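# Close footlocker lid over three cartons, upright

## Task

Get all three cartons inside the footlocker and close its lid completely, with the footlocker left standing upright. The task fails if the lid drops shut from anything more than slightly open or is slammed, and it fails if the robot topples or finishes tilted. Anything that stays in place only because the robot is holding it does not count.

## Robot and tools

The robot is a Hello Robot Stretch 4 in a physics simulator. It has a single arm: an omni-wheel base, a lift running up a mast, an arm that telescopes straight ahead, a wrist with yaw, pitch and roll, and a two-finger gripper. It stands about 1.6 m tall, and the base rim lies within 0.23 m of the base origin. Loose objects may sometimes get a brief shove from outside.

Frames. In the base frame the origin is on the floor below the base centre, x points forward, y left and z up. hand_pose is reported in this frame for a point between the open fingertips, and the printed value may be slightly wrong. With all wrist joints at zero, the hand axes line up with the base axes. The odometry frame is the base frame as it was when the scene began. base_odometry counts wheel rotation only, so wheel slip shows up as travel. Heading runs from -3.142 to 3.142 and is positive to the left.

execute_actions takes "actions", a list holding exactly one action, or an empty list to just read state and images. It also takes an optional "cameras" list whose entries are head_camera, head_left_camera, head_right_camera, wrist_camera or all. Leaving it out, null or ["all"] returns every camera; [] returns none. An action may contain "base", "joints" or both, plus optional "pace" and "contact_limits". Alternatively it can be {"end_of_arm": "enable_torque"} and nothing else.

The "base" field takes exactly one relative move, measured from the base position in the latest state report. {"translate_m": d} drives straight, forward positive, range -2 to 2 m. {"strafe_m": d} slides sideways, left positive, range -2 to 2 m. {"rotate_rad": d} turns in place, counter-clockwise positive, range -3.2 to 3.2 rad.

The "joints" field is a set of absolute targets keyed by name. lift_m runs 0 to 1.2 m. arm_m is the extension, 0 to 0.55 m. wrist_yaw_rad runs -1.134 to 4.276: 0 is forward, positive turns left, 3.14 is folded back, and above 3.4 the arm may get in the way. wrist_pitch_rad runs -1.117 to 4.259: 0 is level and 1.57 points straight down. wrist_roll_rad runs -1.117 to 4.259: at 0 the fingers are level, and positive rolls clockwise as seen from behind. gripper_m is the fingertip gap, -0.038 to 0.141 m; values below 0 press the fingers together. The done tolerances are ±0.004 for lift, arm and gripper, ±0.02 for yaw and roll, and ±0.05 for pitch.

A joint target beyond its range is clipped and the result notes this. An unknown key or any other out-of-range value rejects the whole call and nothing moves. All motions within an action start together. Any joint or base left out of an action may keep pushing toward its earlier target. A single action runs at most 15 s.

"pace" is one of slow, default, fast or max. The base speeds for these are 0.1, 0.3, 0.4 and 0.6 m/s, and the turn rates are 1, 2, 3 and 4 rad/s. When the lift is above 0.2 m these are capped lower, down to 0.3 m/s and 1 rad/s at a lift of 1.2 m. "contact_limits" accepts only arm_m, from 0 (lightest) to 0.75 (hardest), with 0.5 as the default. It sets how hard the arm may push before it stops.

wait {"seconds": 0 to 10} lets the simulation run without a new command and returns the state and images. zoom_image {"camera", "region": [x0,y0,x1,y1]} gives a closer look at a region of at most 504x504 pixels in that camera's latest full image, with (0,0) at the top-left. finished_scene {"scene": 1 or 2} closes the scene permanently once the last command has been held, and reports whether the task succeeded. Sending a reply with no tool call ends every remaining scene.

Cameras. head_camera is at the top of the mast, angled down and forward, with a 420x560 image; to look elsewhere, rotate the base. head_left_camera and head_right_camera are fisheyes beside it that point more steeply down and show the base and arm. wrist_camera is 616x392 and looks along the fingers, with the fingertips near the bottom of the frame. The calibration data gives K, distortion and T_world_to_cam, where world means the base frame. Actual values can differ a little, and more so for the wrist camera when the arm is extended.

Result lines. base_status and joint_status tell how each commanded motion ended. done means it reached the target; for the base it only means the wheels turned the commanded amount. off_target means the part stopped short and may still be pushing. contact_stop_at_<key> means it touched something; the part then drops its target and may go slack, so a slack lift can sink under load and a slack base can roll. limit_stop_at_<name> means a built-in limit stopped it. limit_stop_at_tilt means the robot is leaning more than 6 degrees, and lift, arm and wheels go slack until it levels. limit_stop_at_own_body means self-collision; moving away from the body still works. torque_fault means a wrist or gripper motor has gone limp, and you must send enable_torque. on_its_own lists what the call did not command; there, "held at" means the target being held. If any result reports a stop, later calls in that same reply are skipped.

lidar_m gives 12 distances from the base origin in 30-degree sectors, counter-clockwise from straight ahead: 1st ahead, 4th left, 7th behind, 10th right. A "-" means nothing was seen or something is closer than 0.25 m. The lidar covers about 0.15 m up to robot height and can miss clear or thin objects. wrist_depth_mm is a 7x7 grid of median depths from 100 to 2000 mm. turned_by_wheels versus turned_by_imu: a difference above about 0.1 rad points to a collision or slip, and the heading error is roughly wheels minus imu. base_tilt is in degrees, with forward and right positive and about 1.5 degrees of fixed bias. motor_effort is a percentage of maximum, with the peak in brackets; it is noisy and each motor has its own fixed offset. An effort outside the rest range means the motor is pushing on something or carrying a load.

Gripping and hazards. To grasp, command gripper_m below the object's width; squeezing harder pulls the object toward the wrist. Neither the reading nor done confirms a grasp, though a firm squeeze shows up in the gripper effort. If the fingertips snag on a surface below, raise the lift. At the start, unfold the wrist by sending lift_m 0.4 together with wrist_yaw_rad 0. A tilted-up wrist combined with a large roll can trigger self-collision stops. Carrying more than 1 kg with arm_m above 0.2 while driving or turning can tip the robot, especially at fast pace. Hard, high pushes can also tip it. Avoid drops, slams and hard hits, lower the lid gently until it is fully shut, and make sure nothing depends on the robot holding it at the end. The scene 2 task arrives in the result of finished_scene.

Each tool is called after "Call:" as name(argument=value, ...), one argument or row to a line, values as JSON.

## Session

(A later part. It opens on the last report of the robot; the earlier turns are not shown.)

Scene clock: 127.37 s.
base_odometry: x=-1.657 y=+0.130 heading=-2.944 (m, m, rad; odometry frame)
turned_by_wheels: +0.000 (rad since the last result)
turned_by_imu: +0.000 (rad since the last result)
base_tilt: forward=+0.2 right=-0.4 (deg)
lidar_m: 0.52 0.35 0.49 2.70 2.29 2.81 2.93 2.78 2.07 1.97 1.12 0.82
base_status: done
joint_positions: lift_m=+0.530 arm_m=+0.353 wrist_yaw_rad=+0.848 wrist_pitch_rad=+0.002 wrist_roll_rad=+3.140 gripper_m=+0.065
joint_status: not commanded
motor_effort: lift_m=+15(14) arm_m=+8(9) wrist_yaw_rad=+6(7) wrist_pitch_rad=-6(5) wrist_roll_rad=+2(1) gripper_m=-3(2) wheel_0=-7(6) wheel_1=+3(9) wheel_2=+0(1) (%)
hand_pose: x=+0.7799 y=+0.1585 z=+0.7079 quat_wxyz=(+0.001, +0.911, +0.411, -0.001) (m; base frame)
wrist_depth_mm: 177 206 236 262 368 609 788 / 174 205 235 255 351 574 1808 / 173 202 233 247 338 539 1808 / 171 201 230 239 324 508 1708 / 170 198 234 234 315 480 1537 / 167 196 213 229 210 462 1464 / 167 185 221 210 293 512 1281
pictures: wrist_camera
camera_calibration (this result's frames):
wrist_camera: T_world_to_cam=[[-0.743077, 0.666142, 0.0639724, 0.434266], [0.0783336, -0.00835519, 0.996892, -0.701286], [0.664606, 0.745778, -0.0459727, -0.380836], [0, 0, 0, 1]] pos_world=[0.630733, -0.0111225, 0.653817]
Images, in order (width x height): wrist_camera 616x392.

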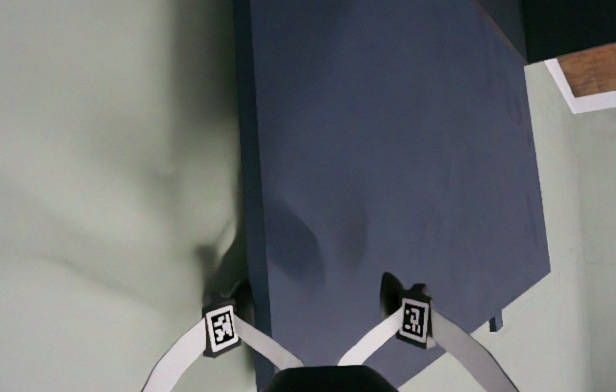

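Call:
execute_actions(
  actions=[
    {"joints":{"gripper_m":0.04},"pace":"slow"},
  ],
  cameras=[],
)

Call:
execute_actions(
  actions=[
    {"joints":{"wrist_yaw_rad":1.0,"wrist_roll_rad":3.02,"gripper_m":0.034},"base":{"strafe_m":-0.02}},
  ],
  cameras=["wrist_camera"],
)

Scene clock: 132.67 s.
base_odometry: x=-1.657 y=+0.130 heading=-2.944 (m, m, rad; odometry frame)
turned_by_wheels: +0.000 (rad since the last result)
turned_by_imu: +0.000 (rad since the last result)
base_tilt: forward=+0.1 right=-0.5 (deg)
lidar_m: 0.55 0.37 0.47 2.72 2.33 2.85 2.92 2.81 2.08 1.97 1.12 0.83
base_status: not commanded
joint_positions: lift_m=+0.530 arm_m=+0.353 wrist_yaw_rad=+0.851 wrist_pitch_rad=+0.002 wrist_roll_rad=+3.140 gripper_m=+0.040
joint_status: all done
motor_effort: lift_m=+14(14) arm_m=+9(9) wrist_yaw_rad=-2(8) wrist_pitch_rad=-3(5) wrist_roll_rad=+2(2) gripper_m=-4(4) wheel_0=-5(7) wheel_1=+4(4) wheel_2=+0(0) (%)
hand_pose: x=+0.7794 y=+0.1593 z=+0.7079 quat_wxyz=(+0.001, +0.911, +0.413, -0.001) (m; base frame)
wrist_depth_mm: 177 206 239 243 349 615 788 / 175 205 243 233 327 559 1863 / 173 202 240 224 309 504 - / 171 201 244 215 293 459 1808 / 170 199 242 206 277 424 1708 / 168 198 220 203 207 392 1576 / 168 190 191 194 247 368 1336
pictures: none
No camera images: the call's "cameras" was empty. Leave "cameras" out to get every camera's image.

Scene clock: 133.47 s.
base_odometry: x=-1.661 y=+0.149 heading=-2.944 (m, m, rad; odometry frame)
turned_by_wheels: +0.000 (rad since the last result)
turned_by_imu: +0.000 (rad since the last result)
base_tilt: forward=+0.2 right=-0.3 (deg)
lidar_m: 0.60 0.38 0.46 2.74 2.28 2.98 2.93 2.77 2.05 1.95 1.10 0.83
base_status: done
joint_positions: lift_m=+0.530 arm_m=+0.353 wrist_yaw_rad=+1.002 wrist_pitch_rad=+0.003 wrist_roll_rad=+3.020 gripper_m=+0.034
joint_status: all done
motor_effort: lift_m=+14(15) arm_m=+8(8) wrist_yaw_rad=-5(13) wrist_pitch_rad=-7(9) wrist_roll_rad=-1(5) gripper_m=-7(3) wheel_0=+1(7) wheel_1=-2(11) wheel_2=+0(3) (%)
hand_pose: x=+0.7527 y=+0.1959 z=+0.7077 quat_wxyz=(+0.054, +0.876, +0.479, +0.028) (m; base frame)
wrist_depth_mm: 174 207 254 232 407 842 809 / 173 208 256 221 377 854 831 / 175 211 258 211 349 1499 - / 175 211 262 202 320 809 - / 176 213 272 195 301 699 - / 177 214 245 186 207 654 - / 180 208 189 178 264 1025 -
pictures: wrist_camera
camera_calibration (this result's frames):
wrist_camera: T_world_to_cam=[[-0.836894, 0.544541, -0.0555375, 0.568133], [-0.0214461, 0.0687647, 0.997402, -0.63896], [0.546945, 0.835911, -0.0458704, -0.319791], [0, 0, 0, 1]] pos_world=[0.636672, 0.00188298, 0.654184]
Images, in order (width x height): wrist_camera 616x392.

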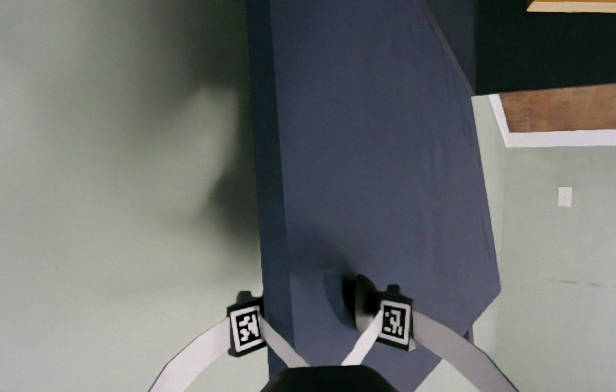

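Call:
execute_actions(
  actions=[
    {"joints":{"wrist_yaw_rad":1.2,"wrist_roll_rad":2.86,"lift_m":0.52},"base":{"strafe_m":-0.04}},
  ],
  cameras=["wrist_camera"],
)

Call:
execute_actions(
  actions=[
    {"joints":{"wrist_yaw_rad":1.41,"wrist_roll_rad":2.70,"lift_m":0.50,"gripper_m":0.028},"base":{"strafe_m":-0.033}},
  ],
  cameras=["wrist_camera","head_camera"],
)

Scene clock: 140.63 s.
base_odometry: x=-1.668 y=+0.188 heading=-2.944 (m, m, rad; odometry frame)
turned_by_wheels: +0.000 (rad since the last result)
turned_by_imu: +0.000 (rad since the last result)
base_tilt: forward=+0.1 right=-0.6 (deg)
lidar_m: 0.74 0.35 0.48 2.76 2.34 2.98 2.94 2.68 2.02 1.92 1.13 0.82
base_status: done
joint_positions: lift_m=+0.520 arm_m=+0.353 wrist_yaw_rad=+1.202 wrist_pitch_rad=+0.003 wrist_roll_rad=+2.860 gripper_m=+0.034
joint_status: all done
motor_effort: lift_m=+15(15) arm_m=+8(8) wrist_yaw_rad=-7(16) wrist_pitch_rad=-7(9) wrist_roll_rad=+1(2) gripper_m=-3(5) wheel_0=+5(9) wheel_1=-2(13) wheel_2=+0(1) (%)
hand_pose: x=+0.7090 y=+0.2377 z=+0.6976 quat_wxyz=(+0.117, +0.816, +0.560, +0.078) (m; base frame)
wrist_depth_mm: 178 218 293 224 634 707 640 / 182 229 307 208 699 917 842 / 189 236 324 197 580 - 1808 / 195 246 340 204 492 - - / 200 256 359 191 424 - - / 207 266 332 179 207 - - / 216 268 330 170 306 - -
pictures: wrist_camera
camera_calibration (this result's frames):
wrist_camera: T_world_to_cam=[[-0.908744, 0.358319, -0.213989, 0.713992], [-0.182408, 0.120172, 0.975852, -0.515789], [0.375382, 0.925833, -0.0438453, -0.232439], [0, 0, 0, 1]] pos_world=[0.642005, 0.0213464, 0.645929]
Images, in order (width x height): wrist_camera 616x392.

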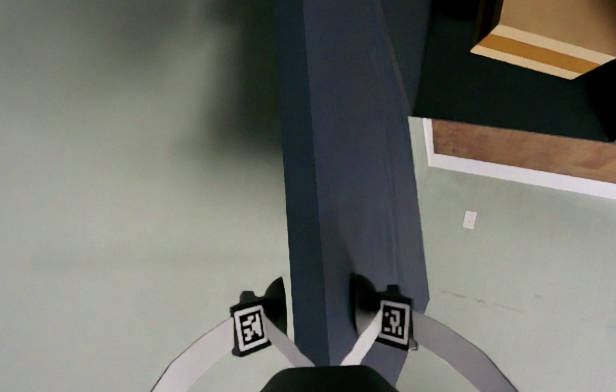

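Scene clock: 141.60 s.
base_odometry: x=-1.675 y=+0.221 heading=-2.944 (m, m, rad; odometry frame)
turned_by_wheels: +0.000 (rad since the last result)
turned_by_imu: +0.000 (rad since the last result)
base_tilt: forward=+0.2 right=-0.5 (deg)
lidar_m: 0.78 0.38 0.51 2.81 2.43 3.01 2.94 2.65 1.97 1.88 1.16 0.82
base_status: done
joint_positions: lift_m=+0.500 arm_m=+0.353 wrist_yaw_rad=+1.413 wrist_pitch_rad=+0.004 wrist_roll_rad=+2.700 gripper_m=+0.028
joint_status: all done
motor_effort: lift_m=+15(14) arm_m=+8(8) wrist_yaw_rad=-8(10) wrist_pitch_rad=-10(13) wrist_roll_rad=+0(2) gripper_m=-4(6) wheel_0=+4(14) wheel_1=-2(11) wheel_2=+0(1) (%)
hand_pose: x=+0.6552 y=+0.2712 z=+0.6775 quat_wxyz=(+0.168, +0.742, +0.634, +0.141) (m; base frame)
wrist_depth_mm: 201 254 362 445 960 691 778 / 213 276 402 325 976 732 798 / 227 303 455 609 - 946 809 / 245 330 539 303 - - - / 264 368 627 946 - - - / 286 413 621 190 205 - - / 312 442 654 170 - - -
pictures: head_camera, wrist_camera
camera_calibration (this result's frames):
wrist_camera: T_world_to_cam=[[-0.91773, 0.152465, -0.366778, 0.814027], [-0.354228, 0.10362, 0.929401, -0.361479], [0.179707, 0.982862, -0.0410878, -0.133292], [0, 0, 0, 1]] pos_world=[0.642964, 0.0443529, 0.62905]
Images, in order (width x height): head_camera 420x560, wrist_camera 616x392.

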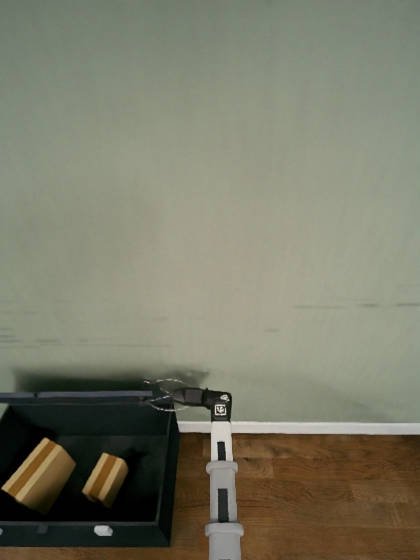

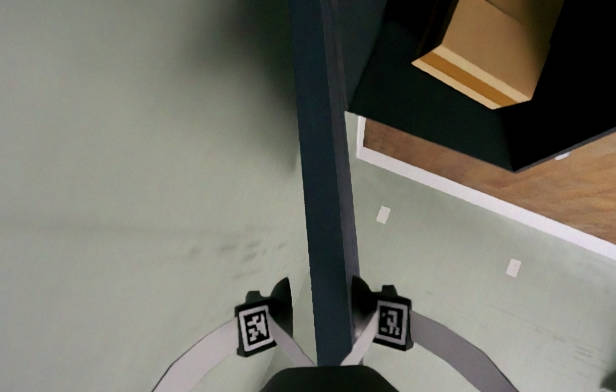

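Call:
execute_actions(
  actions=[
    {"joints":{"arm_m":0.259,"wrist_roll_rad":2.38,"lift_m":0.44},"pace":"slow"},
  ],
  cameras=["wrist_camera"],
)

Call:
execute_actions(
  actions=[
    {"joints":{"arm_m":0.193,"wrist_roll_rad":2.09,"lift_m":0.36},"pace":"slow"},
  ],
  cameras=["wrist_camera"],
)

Call:
execute_actions(
  actions=[
    {"joints":{"arm_m":0.154,"wrist_roll_rad":1.83,"lift_m":0.278},"pace":"slow"},
  ],
  cameras=["wrist_camera","head_camera"],
)

Scene clock: 150.47 s.
base_odometry: x=-1.675 y=+0.221 heading=-2.944 (m, m, rad; odometry frame)
turned_by_wheels: +0.000 (rad since the last result)
turned_by_imu: +0.000 (rad since the last result)
base_tilt: forward=+0.3 right=-0.4 (deg)
lidar_m: 0.79 0.41 0.51 2.81 2.45 3.01 2.91 2.68 1.99 1.88 1.12 0.82
base_status: not commanded
joint_positions: lift_m=+0.440 arm_m=+0.260 wrist_yaw_rad=+1.411 wrist_pitch_rad=+0.007 wrist_roll_rad=+2.380 gripper_m=+0.028
joint_status: all done
motor_effort: lift_m=+16(16) arm_m=-7(9) wrist_yaw_rad=-3(13) wrist_pitch_rad=-18(20) wrist_roll_rad=-1(4) gripper_m=-7(8) wheel_0=+4(3) wheel_1=-2(2) wheel_2=+0(0) (%)
hand_pose: x=+0.5635 y=+0.2709 z=+0.6164 quat_wxyz=(+0.285, +0.706, +0.603, +0.239) (m; base frame)
wrist_depth_mm: 279 338 433 530 809 723 535 / 310 387 512 615 991 707 741 / 349 445 640 866 991 723 820 / 399 535 820 1205 - 946 627 / 466 647 1160 1808 - - 1499 / 564 842 1430 205 202 - - / 707 1160 1983 172 - - -
pictures: wrist_camera
camera_calibration (this result's frames):
wrist_camera: T_world_to_cam=[[-0.757233, 0.125343, -0.641004, 0.793445], [-0.624256, 0.149754, 0.766732, -0.0972612], [0.192098, 0.980746, -0.0351527, -0.129128], [0, 0, 0, 1]] pos_world=[0.564913, 0.0417541, 0.578636]
Images, in order (width x height): wrist_camera 616x392.

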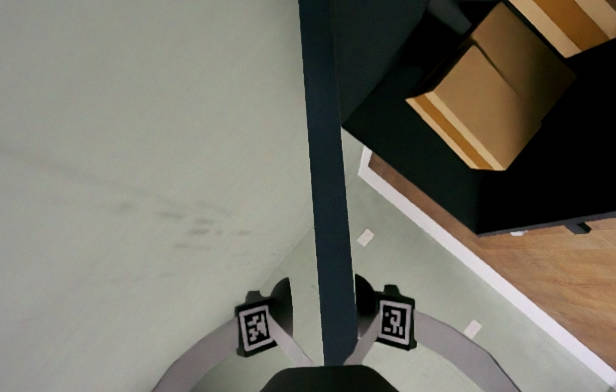

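Scene clock: 152.37 s.
base_odometry: x=-1.675 y=+0.221 heading=-2.944 (m, m, rad; odometry frame)
turned_by_wheels: +0.000 (rad since the last result)
turned_by_imu: +0.000 (rad since the last result)
base_tilt: forward=+0.3 right=-0.4 (deg)
lidar_m: 0.77 0.41 0.51 2.77 2.41 3.00 2.93 2.65 1.98 1.87 1.13 0.81
base_status: not commanded
joint_positions: lift_m=+0.360 arm_m=+0.194 wrist_yaw_rad=+1.410 wrist_pitch_rad=+0.008 wrist_roll_rad=+2.090 gripper_m=+0.028
joint_status: all done
motor_effort: lift_m=+17(16) arm_m=-8(8) wrist_yaw_rad=+2(18) wrist_pitch_rad=-23(23) wrist_roll_rad=+2(6) gripper_m=-6(6) wheel_0=+3(4) wheel_1=-2(2) wheel_2=+0(0) (%)
hand_pose: x=+0.4980 y=+0.2707 z=+0.5360 quat_wxyz=(+0.385, +0.657, +0.562, +0.322) (m; base frame)
wrist_depth_mm: 362 415 496 535 676 723 462 / 415 492 615 707 931 732 488 / 500 615 798 917 991 732 691 / 615 798 1138 1366 976 732 759 / 798 1138 1983 - - 798 496 / 1160 - - 213 188 1756 1060 / 1983 - - 172 - 155 1366
pictures: wrist_camera
camera_calibration (this result's frames):
wrist_camera: T_world_to_cam=[[-0.54483, 0.0894975, -0.833757, 0.699557], [-0.814286, 0.180973, 0.551532, 0.125076], [0.200248, 0.979408, -0.0257227, -0.127916], [0, 0, 0, 1]] pos_world=[0.508602, 0.0400384, 0.510986]
Images, in order (width x height): wrist_camera 616x392.

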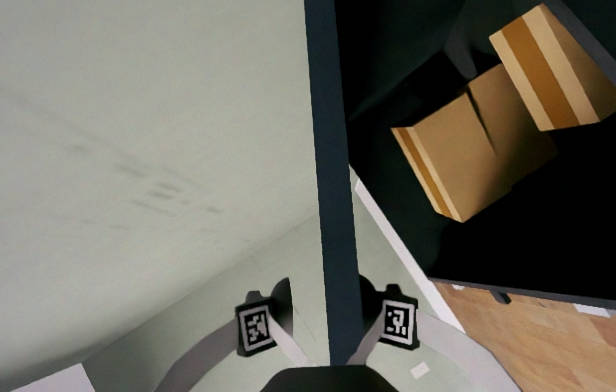

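Scene clock: 153.93 s.
base_odometry: x=-1.675 y=+0.221 heading=-2.944 (m, m, rad; odometry frame)
turned_by_wheels: +0.000 (rad since the last result)
turned_by_imu: +0.000 (rad since the last result)
base_tilt: forward=+0.3 right=-0.4 (deg)
lidar_m: 0.79 0.38 0.51 2.80 2.45 3.00 2.93 2.68 1.97 1.87 1.13 0.83
base_status: not commanded
joint_positions: lift_m=+0.278 arm_m=+0.156 wrist_yaw_rad=+1.409 wrist_pitch_rad=+0.008 wrist_roll_rad=+1.830 gripper_m=+0.028
joint_status: all done
motor_effort: lift_m=+16(17) arm_m=-8(9) wrist_yaw_rad=+3(14) wrist_pitch_rad=-22(20) wrist_roll_rad=+1(4) gripper_m=-8(9) wheel_0=+4(3) wheel_1=-2(2) wheel_2=+0(0) (%)
hand_pose: x=+0.4592 y=+0.2706 z=+0.4540 quat_wxyz=(+0.467, +0.602, +0.515, +0.392) (m; base frame)
wrist_depth_mm: 455 496 554 554 609 200 198 / 544 609 699 715 820 196 192 / 699 809 976 976 1008 715 187 / 976 1160 1576 1537 741 732 182 / 1537 - - - 946 878 179 / - - - 214 187 492 355 / - - - 173 - 156 259
pictures: head_camera, wrist_camera
camera_calibration (this result's frames):
wrist_camera: T_world_to_cam=[[-0.315193, 0.0514533, -0.947632, 0.566639], [-0.926858, 0.197878, 0.319027, 0.2914], [0.203931, 0.978875, -0.0146799, -0.128744], [0, 0, 0, 1]] pos_world=[0.474942, 0.0392075, 0.442111]
Images, in order (width x height): head_camera 420x560, wrist_camera 616x392.

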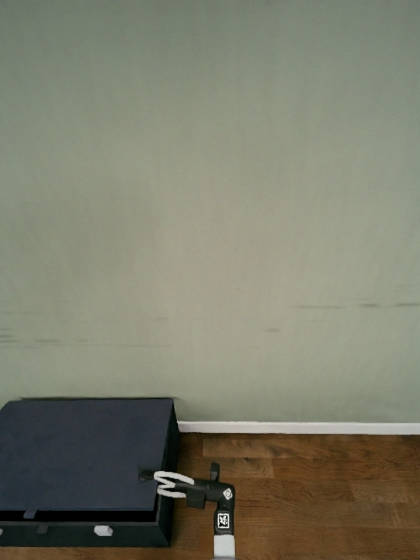

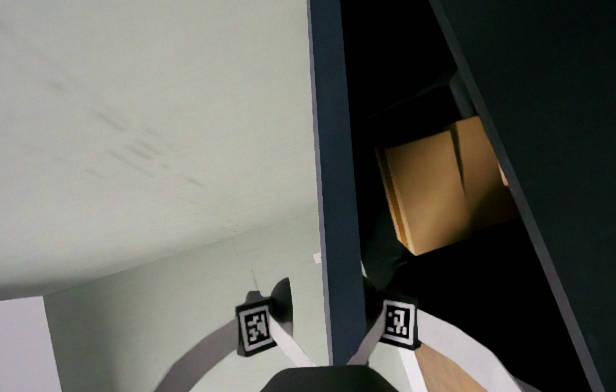

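Call:
execute_actions(
  actions=[
    {"joints":{"arm_m":0.135,"wrist_roll_rad":1.68,"lift_m":0.24},"base":{"strafe_m":-0.018},"pace":"slow"},
  ],
  cameras=[],
)

Call:
execute_actions(
  actions=[
    {"joints":{"wrist_roll_rad":1.62,"lift_m":0.22},"base":{"strafe_m":-0.015},"pace":"slow"},
  ],
  cameras=["wrist_camera"],
)

Scene clock: 160.13 s.
base_odometry: x=-1.678 y=+0.238 heading=-2.944 (m, m, rad; odometry frame)
turned_by_wheels: +0.000 (rad since the last result)
turned_by_imu: +0.000 (rad since the last result)
base_tilt: forward=+0.2 right=-0.4 (deg)
lidar_m: 0.79 0.41 0.52 2.83 2.45 3.02 2.92 2.66 1.96 1.88 1.14 0.84
base_status: done
joint_positions: lift_m=+0.240 arm_m=+0.137 wrist_yaw_rad=+1.410 wrist_pitch_rad=+0.008 wrist_roll_rad=+1.680 gripper_m=+0.028
joint_status: all done
motor_effort: lift_m=+17(18) arm_m=-8(7) wrist_yaw_rad=+1(5) wrist_pitch_rad=-21(22) wrist_roll_rad=-1(3) gripper_m=-8(9) wheel_0=+4(10) wheel_1=-6(8) wheel_2=+0(0) (%)
hand_pose: x=+0.4399 y=+0.2707 z=+0.4160 quat_wxyz=(+0.510, +0.565, +0.485, +0.430) (m; base frame)
wrist_depth_mm: 539 559 597 574 530 221 221 / 668 723 778 741 715 214 214 / 904 991 1118 1025 946 209 208 / 1397 1618 1983 1661 732 202 202 / - - - - 768 197 197 / - - - 214 193 193 191 / - - - 190 330 156 186
pictures: none
No camera images: the call's "cameras" was empty. Leave "cameras" out to get every camera's image.

Scene clock: 161.13 s.
base_odometry: x=-1.681 y=+0.252 heading=-2.944 (m, m, rad; odometry frame)
turned_by_wheels: +0.000 (rad since the last result)
turned_by_imu: +0.000 (rad since the last result)
base_tilt: forward=+0.2 right=-0.4 (deg)
lidar_m: 0.78 0.44 0.52 2.84 2.45 3.02 2.92 2.64 1.93 1.85 1.11 0.82
base_status: done
joint_positions: lift_m=+0.220 arm_m=+0.136 wrist_yaw_rad=+1.413 wrist_pitch_rad=+0.008 wrist_roll_rad=+1.621 gripper_m=+0.028
joint_status: all done
motor_effort: lift_m=+17(17) arm_m=-7(8) wrist_yaw_rad=-6(7) wrist_pitch_rad=-23(21) wrist_roll_rad=-1(0) gripper_m=-7(6) wheel_0=+6(11) wheel_1=-6(9) wheel_2=+0(0) (%)
hand_pose: x=+0.4391 y=+0.2711 z=+0.3960 quat_wxyz=(+0.526, +0.549, +0.472, +0.445) (m; base frame)
wrist_depth_mm: 569 585 609 574 237 236 238 / 723 778 788 741 232 229 231 / 1008 1078 1138 1042 226 223 224 / 1661 1808 - 1708 741 217 216 / - - - - 759 211 212 / - - - 214 204 206 206 / - - - 202 239 156 200
pictures: wrist_camera
camera_calibration (this result's frames):
wrist_camera: T_world_to_cam=[[-0.11398, 0.0178112, -0.993323, 0.444178], [-0.972963, 0.200161, 0.115232, 0.391506], [0.200877, 0.979601, -0.00548462, -0.128451], [0, 0, 0, 1]] pos_world=[0.457351, 0.0395553, 0.395394]
Images, in order (width x height): wrist_camera 616x392.

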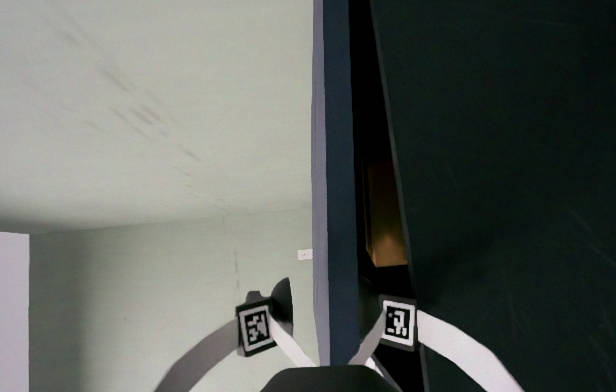

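Call:
execute_actions(
  actions=[
    {"joints":{"lift_m":0.208},"base":{"strafe_m":-0.016},"pace":"slow"},
  ],
  cameras=["wrist_camera"],
)

Scene clock: 166.60 s.
base_odometry: x=-1.684 y=+0.268 heading=-2.944 (m, m, rad; odometry frame)
turned_by_wheels: +0.000 (rad since the last result)
turned_by_imu: +0.000 (rad since the last result)
base_tilt: forward=+0.4 right=-0.4 (deg)
lidar_m: 0.78 0.43 0.50 2.85 2.43 3.04 2.93 2.59 1.93 1.84 1.12 0.81
base_status: done
joint_positions: lift_m=+0.208 arm_m=+0.136 wrist_yaw_rad=+1.412 wrist_pitch_rad=+0.004 wrist_roll_rad=+1.620 gripper_m=+0.028
joint_status: all done
motor_effort: lift_m=+15(17) arm_m=-7(7) wrist_yaw_rad=-6(7) wrist_pitch_rad=-10(22) wrist_roll_rad=+0(0) gripper_m=-5(7) wheel_0=+5(9) wheel_1=-5(10) wheel_2=+0(1) (%)
hand_pose: x=+0.4391 y=+0.2711 z=+0.3854 quat_wxyz=(+0.525, +0.550, +0.471, +0.446) (m; base frame)
wrist_depth_mm: 564 585 609 585 254 253 253 / 723 759 798 768 246 247 247 / 1008 1060 1160 1078 241 239 238 / 1661 1863 - 1661 234 233 231 / - - - - 229 226 226 / - - - 224 206 220 220 / - - - 216 215 212 214
pictures: wrist_camera
camera_calibration (this result's frames):
wrist_camera: T_world_to_cam=[[-0.113072, 0.022106, -0.993341, 0.432122], [-0.973029, 0.199855, 0.115208, 0.392902], [0.201071, 0.979576, -0.00108823, -0.130275], [0, 0, 0, 1]] pos_world=[0.457361, 0.039538, 0.383837]
Images, in order (width x height): wrist_camera 616x392.

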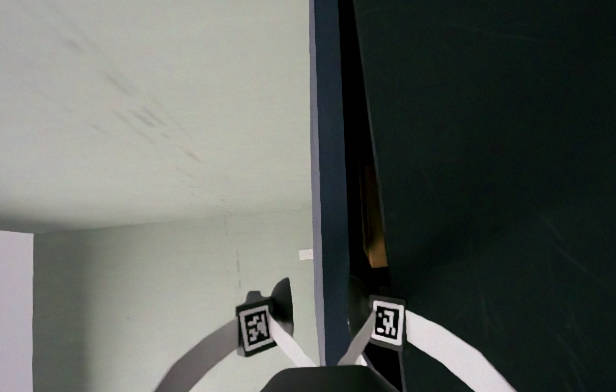

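Call:
execute_actions(
  actions=[
    {"base":{"strafe_m":-0.008},"pace":"slow"},
  ],
  cameras=["wrist_camera"],
)

Scene clock: 169.40 s.
base_odometry: x=-1.686 y=+0.275 heading=-2.944 (m, m, rad; odometry frame)
turned_by_wheels: +0.000 (rad since the last result)
turned_by_imu: +0.000 (rad since the last result)
base_tilt: forward=+0.1 right=-0.4 (deg)
lidar_m: 0.78 0.44 0.53 2.87 2.42 3.03 2.93 2.61 1.90 1.83 1.13 0.85
base_status: done
joint_positions: lift_m=+0.208 arm_m=+0.136 wrist_yaw_rad=+1.411 wrist_pitch_rad=+0.009 wrist_roll_rad=+1.620 gripper_m=+0.028
joint_status: not commanded
on_its_own: wrist_pitch_rad is at rest, and its effort (-25) is outside its rest range (-23 to +23)
motor_effort: lift_m=+17(18) arm_m=-7(8) wrist_yaw_rad=-2(6) wrist_pitch_rad=-25(27) wrist_roll_rad=+0(1) gripper_m=-9(9) wheel_0=+6(8) wheel_1=-4(10) wheel_2=+0(1) (%)
hand_pose: x=+0.4395 y=+0.2709 z=+0.3838 quat_wxyz=(+0.527, +0.549, +0.472, +0.445) (m; base frame)
wrist_depth_mm: 569 580 609 564 264 264 264 / 723 750 788 691 257 256 258 / 1025 1060 1138 820 250 248 250 / 1661 1808 - 1708 244 241 241 / - - - - 236 236 235 / - - - 255 205 229 230 / - - - 268 223 155 224
pictures: wrist_camera
camera_calibration (this result's frames):
wrist_camera: T_world_to_cam=[[-0.113503, 0.0174225, -0.993385, 0.43206], [-0.972676, 0.201866, 0.114677, 0.393022], [0.202528, 0.979258, -0.0059659, -0.128838], [0, 0, 0, 1]] pos_world=[0.457417, 0.0393004, 0.383363]
Images, in order (width x height): wrist_camera 616x392.

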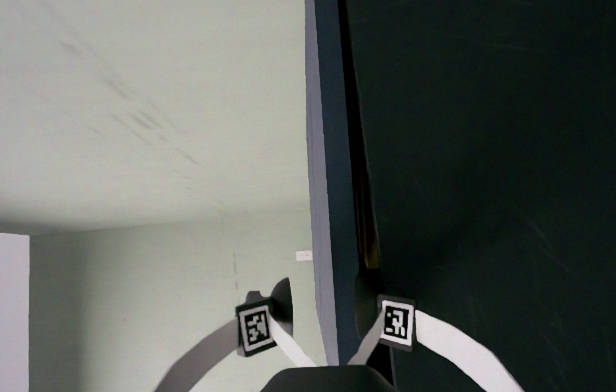

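Call:
execute_actions(
  actions=[
    {"joints":{"lift_m":0.197},"pace":"slow"},
  ],
  cameras=["wrist_camera"],
)

Call:
execute_actions(
  actions=[
    {"base":{"strafe_m":-0.04},"pace":"slow"},
  ],
  cameras=["wrist_camera","head_left_camera"],
)

Scene clock: 172.80 s.
base_odometry: x=-1.686 y=+0.275 heading=-2.944 (m, m, rad; odometry frame)
turned_by_wheels: +0.000 (rad since the last result)
turned_by_imu: +0.000 (rad since the last result)
base_tilt: forward=+0.2 right=-0.3 (deg)
lidar_m: 0.80 0.44 0.52 2.87 2.46 3.01 2.94 2.57 1.94 1.81 1.12 0.79
base_status: not commanded
joint_positions: lift_m=+0.197 arm_m=+0.136 wrist_yaw_rad=+1.411 wrist_pitch_rad=+0.006 wrist_roll_rad=+1.620 gripper_m=+0.028
joint_status: all done
motor_effort: lift_m=+15(16) arm_m=-7(7) wrist_yaw_rad=-3(3) wrist_pitch_rad=-18(24) wrist_roll_rad=-1(1) gripper_m=-6(7) wheel_0=+6(6) wheel_1=-4(4) wheel_2=+0(0) (%)
hand_pose: x=+0.4394 y=+0.2709 z=+0.3737 quat_wxyz=(+0.526, +0.550, +0.471, +0.445) (m; base frame)
wrist_depth_mm: 564 585 603 535 263 264 265 / 723 741 788 389 256 256 257 / 1025 1078 1138 1008 250 249 248 / 1661 1808 - 1708 241 242 243 / - - - - 236 236 235 / - - - 233 206 229 229 / - - - 227 222 221 223
pictures: wrist_camera
camera_calibration (this result's frames):
wrist_camera: T_world_to_cam=[[-0.113096, 0.0199514, -0.993384, 0.421151], [-0.97281, 0.201154, 0.114794, 0.394246], [0.202113, 0.979356, -0.00334082, -0.129757], [0, 0, 0, 1]] pos_world=[0.457383, 0.0393718, 0.372674]
Images, in order (width x height): wrist_camera 616x392.

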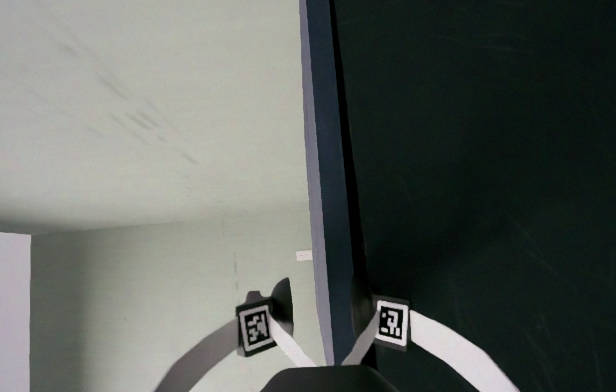

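Scene clock: 174.27 s.
base_odometry: x=-1.694 y=+0.314 heading=-2.944 (m, m, rad; odometry frame)
turned_by_wheels: +0.000 (rad since the last result)
turned_by_imu: +0.000 (rad since the last result)
base_tilt: forward=+0.3 right=-0.4 (deg)
lidar_m: 0.79 0.46 0.50 2.89 2.49 3.00 2.93 2.55 1.87 1.78 1.14 0.83
base_status: done
joint_positions: lift_m=+0.197 arm_m=+0.136 wrist_yaw_rad=+1.410 wrist_pitch_rad=+0.002 wrist_roll_rad=+1.620 gripper_m=+0.028
joint_status: not commanded
motor_effort: lift_m=+16(16) arm_m=-7(8) wrist_yaw_rad=+0(3) wrist_pitch_rad=-7(20) wrist_roll_rad=-1(2) gripper_m=-4(6) wheel_0=+5(10) wheel_1=-5(9) wheel_2=+0(1) (%)
hand_pose: x=+0.4397 y=+0.2708 z=+0.3747 quat_wxyz=(+0.526, +0.551, +0.470, +0.446) (m; base frame)
wrist_depth_mm: 559 580 603 418 307 309 307 / 715 741 788 585 300 297 298 / 1008 1042 1138 960 291 291 290 / 1618 1756 1983 1661 283 282 282 / - - - - 274 276 273 / - - - 469 195 267 266 / - - - - 259 258 259
pictures: head_left_camera, wrist_camera
camera_calibration (this result's frames):
wrist_camera: T_world_to_cam=[[-0.112495, 0.0236483, -0.993371, 0.420901], [-0.972645, 0.20186, 0.114954, 0.394139], [0.20324, 0.979129, 0.000293135, -0.131467], [0, 0, 0, 1]] pos_world=[0.457426, 0.0392088, 0.372841]
Images, in order (width x height): head_left_camera 420x672, wrist_camera 616x392.

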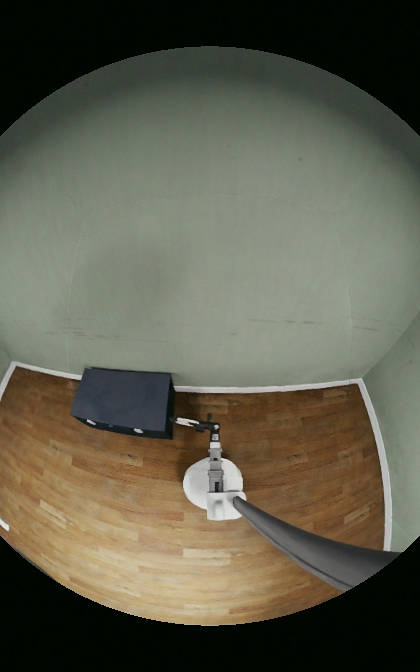

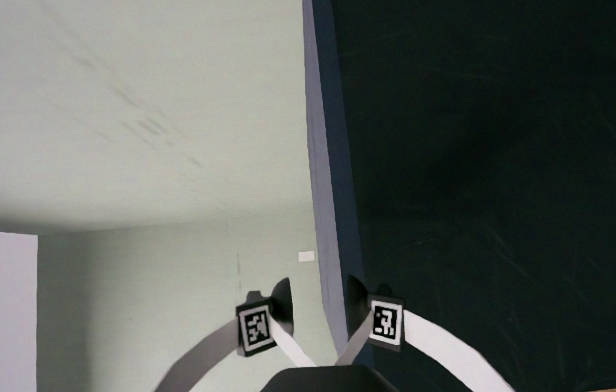

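Call:
finished_scene(
  scene=2,
)

The scene is finished: the task was done.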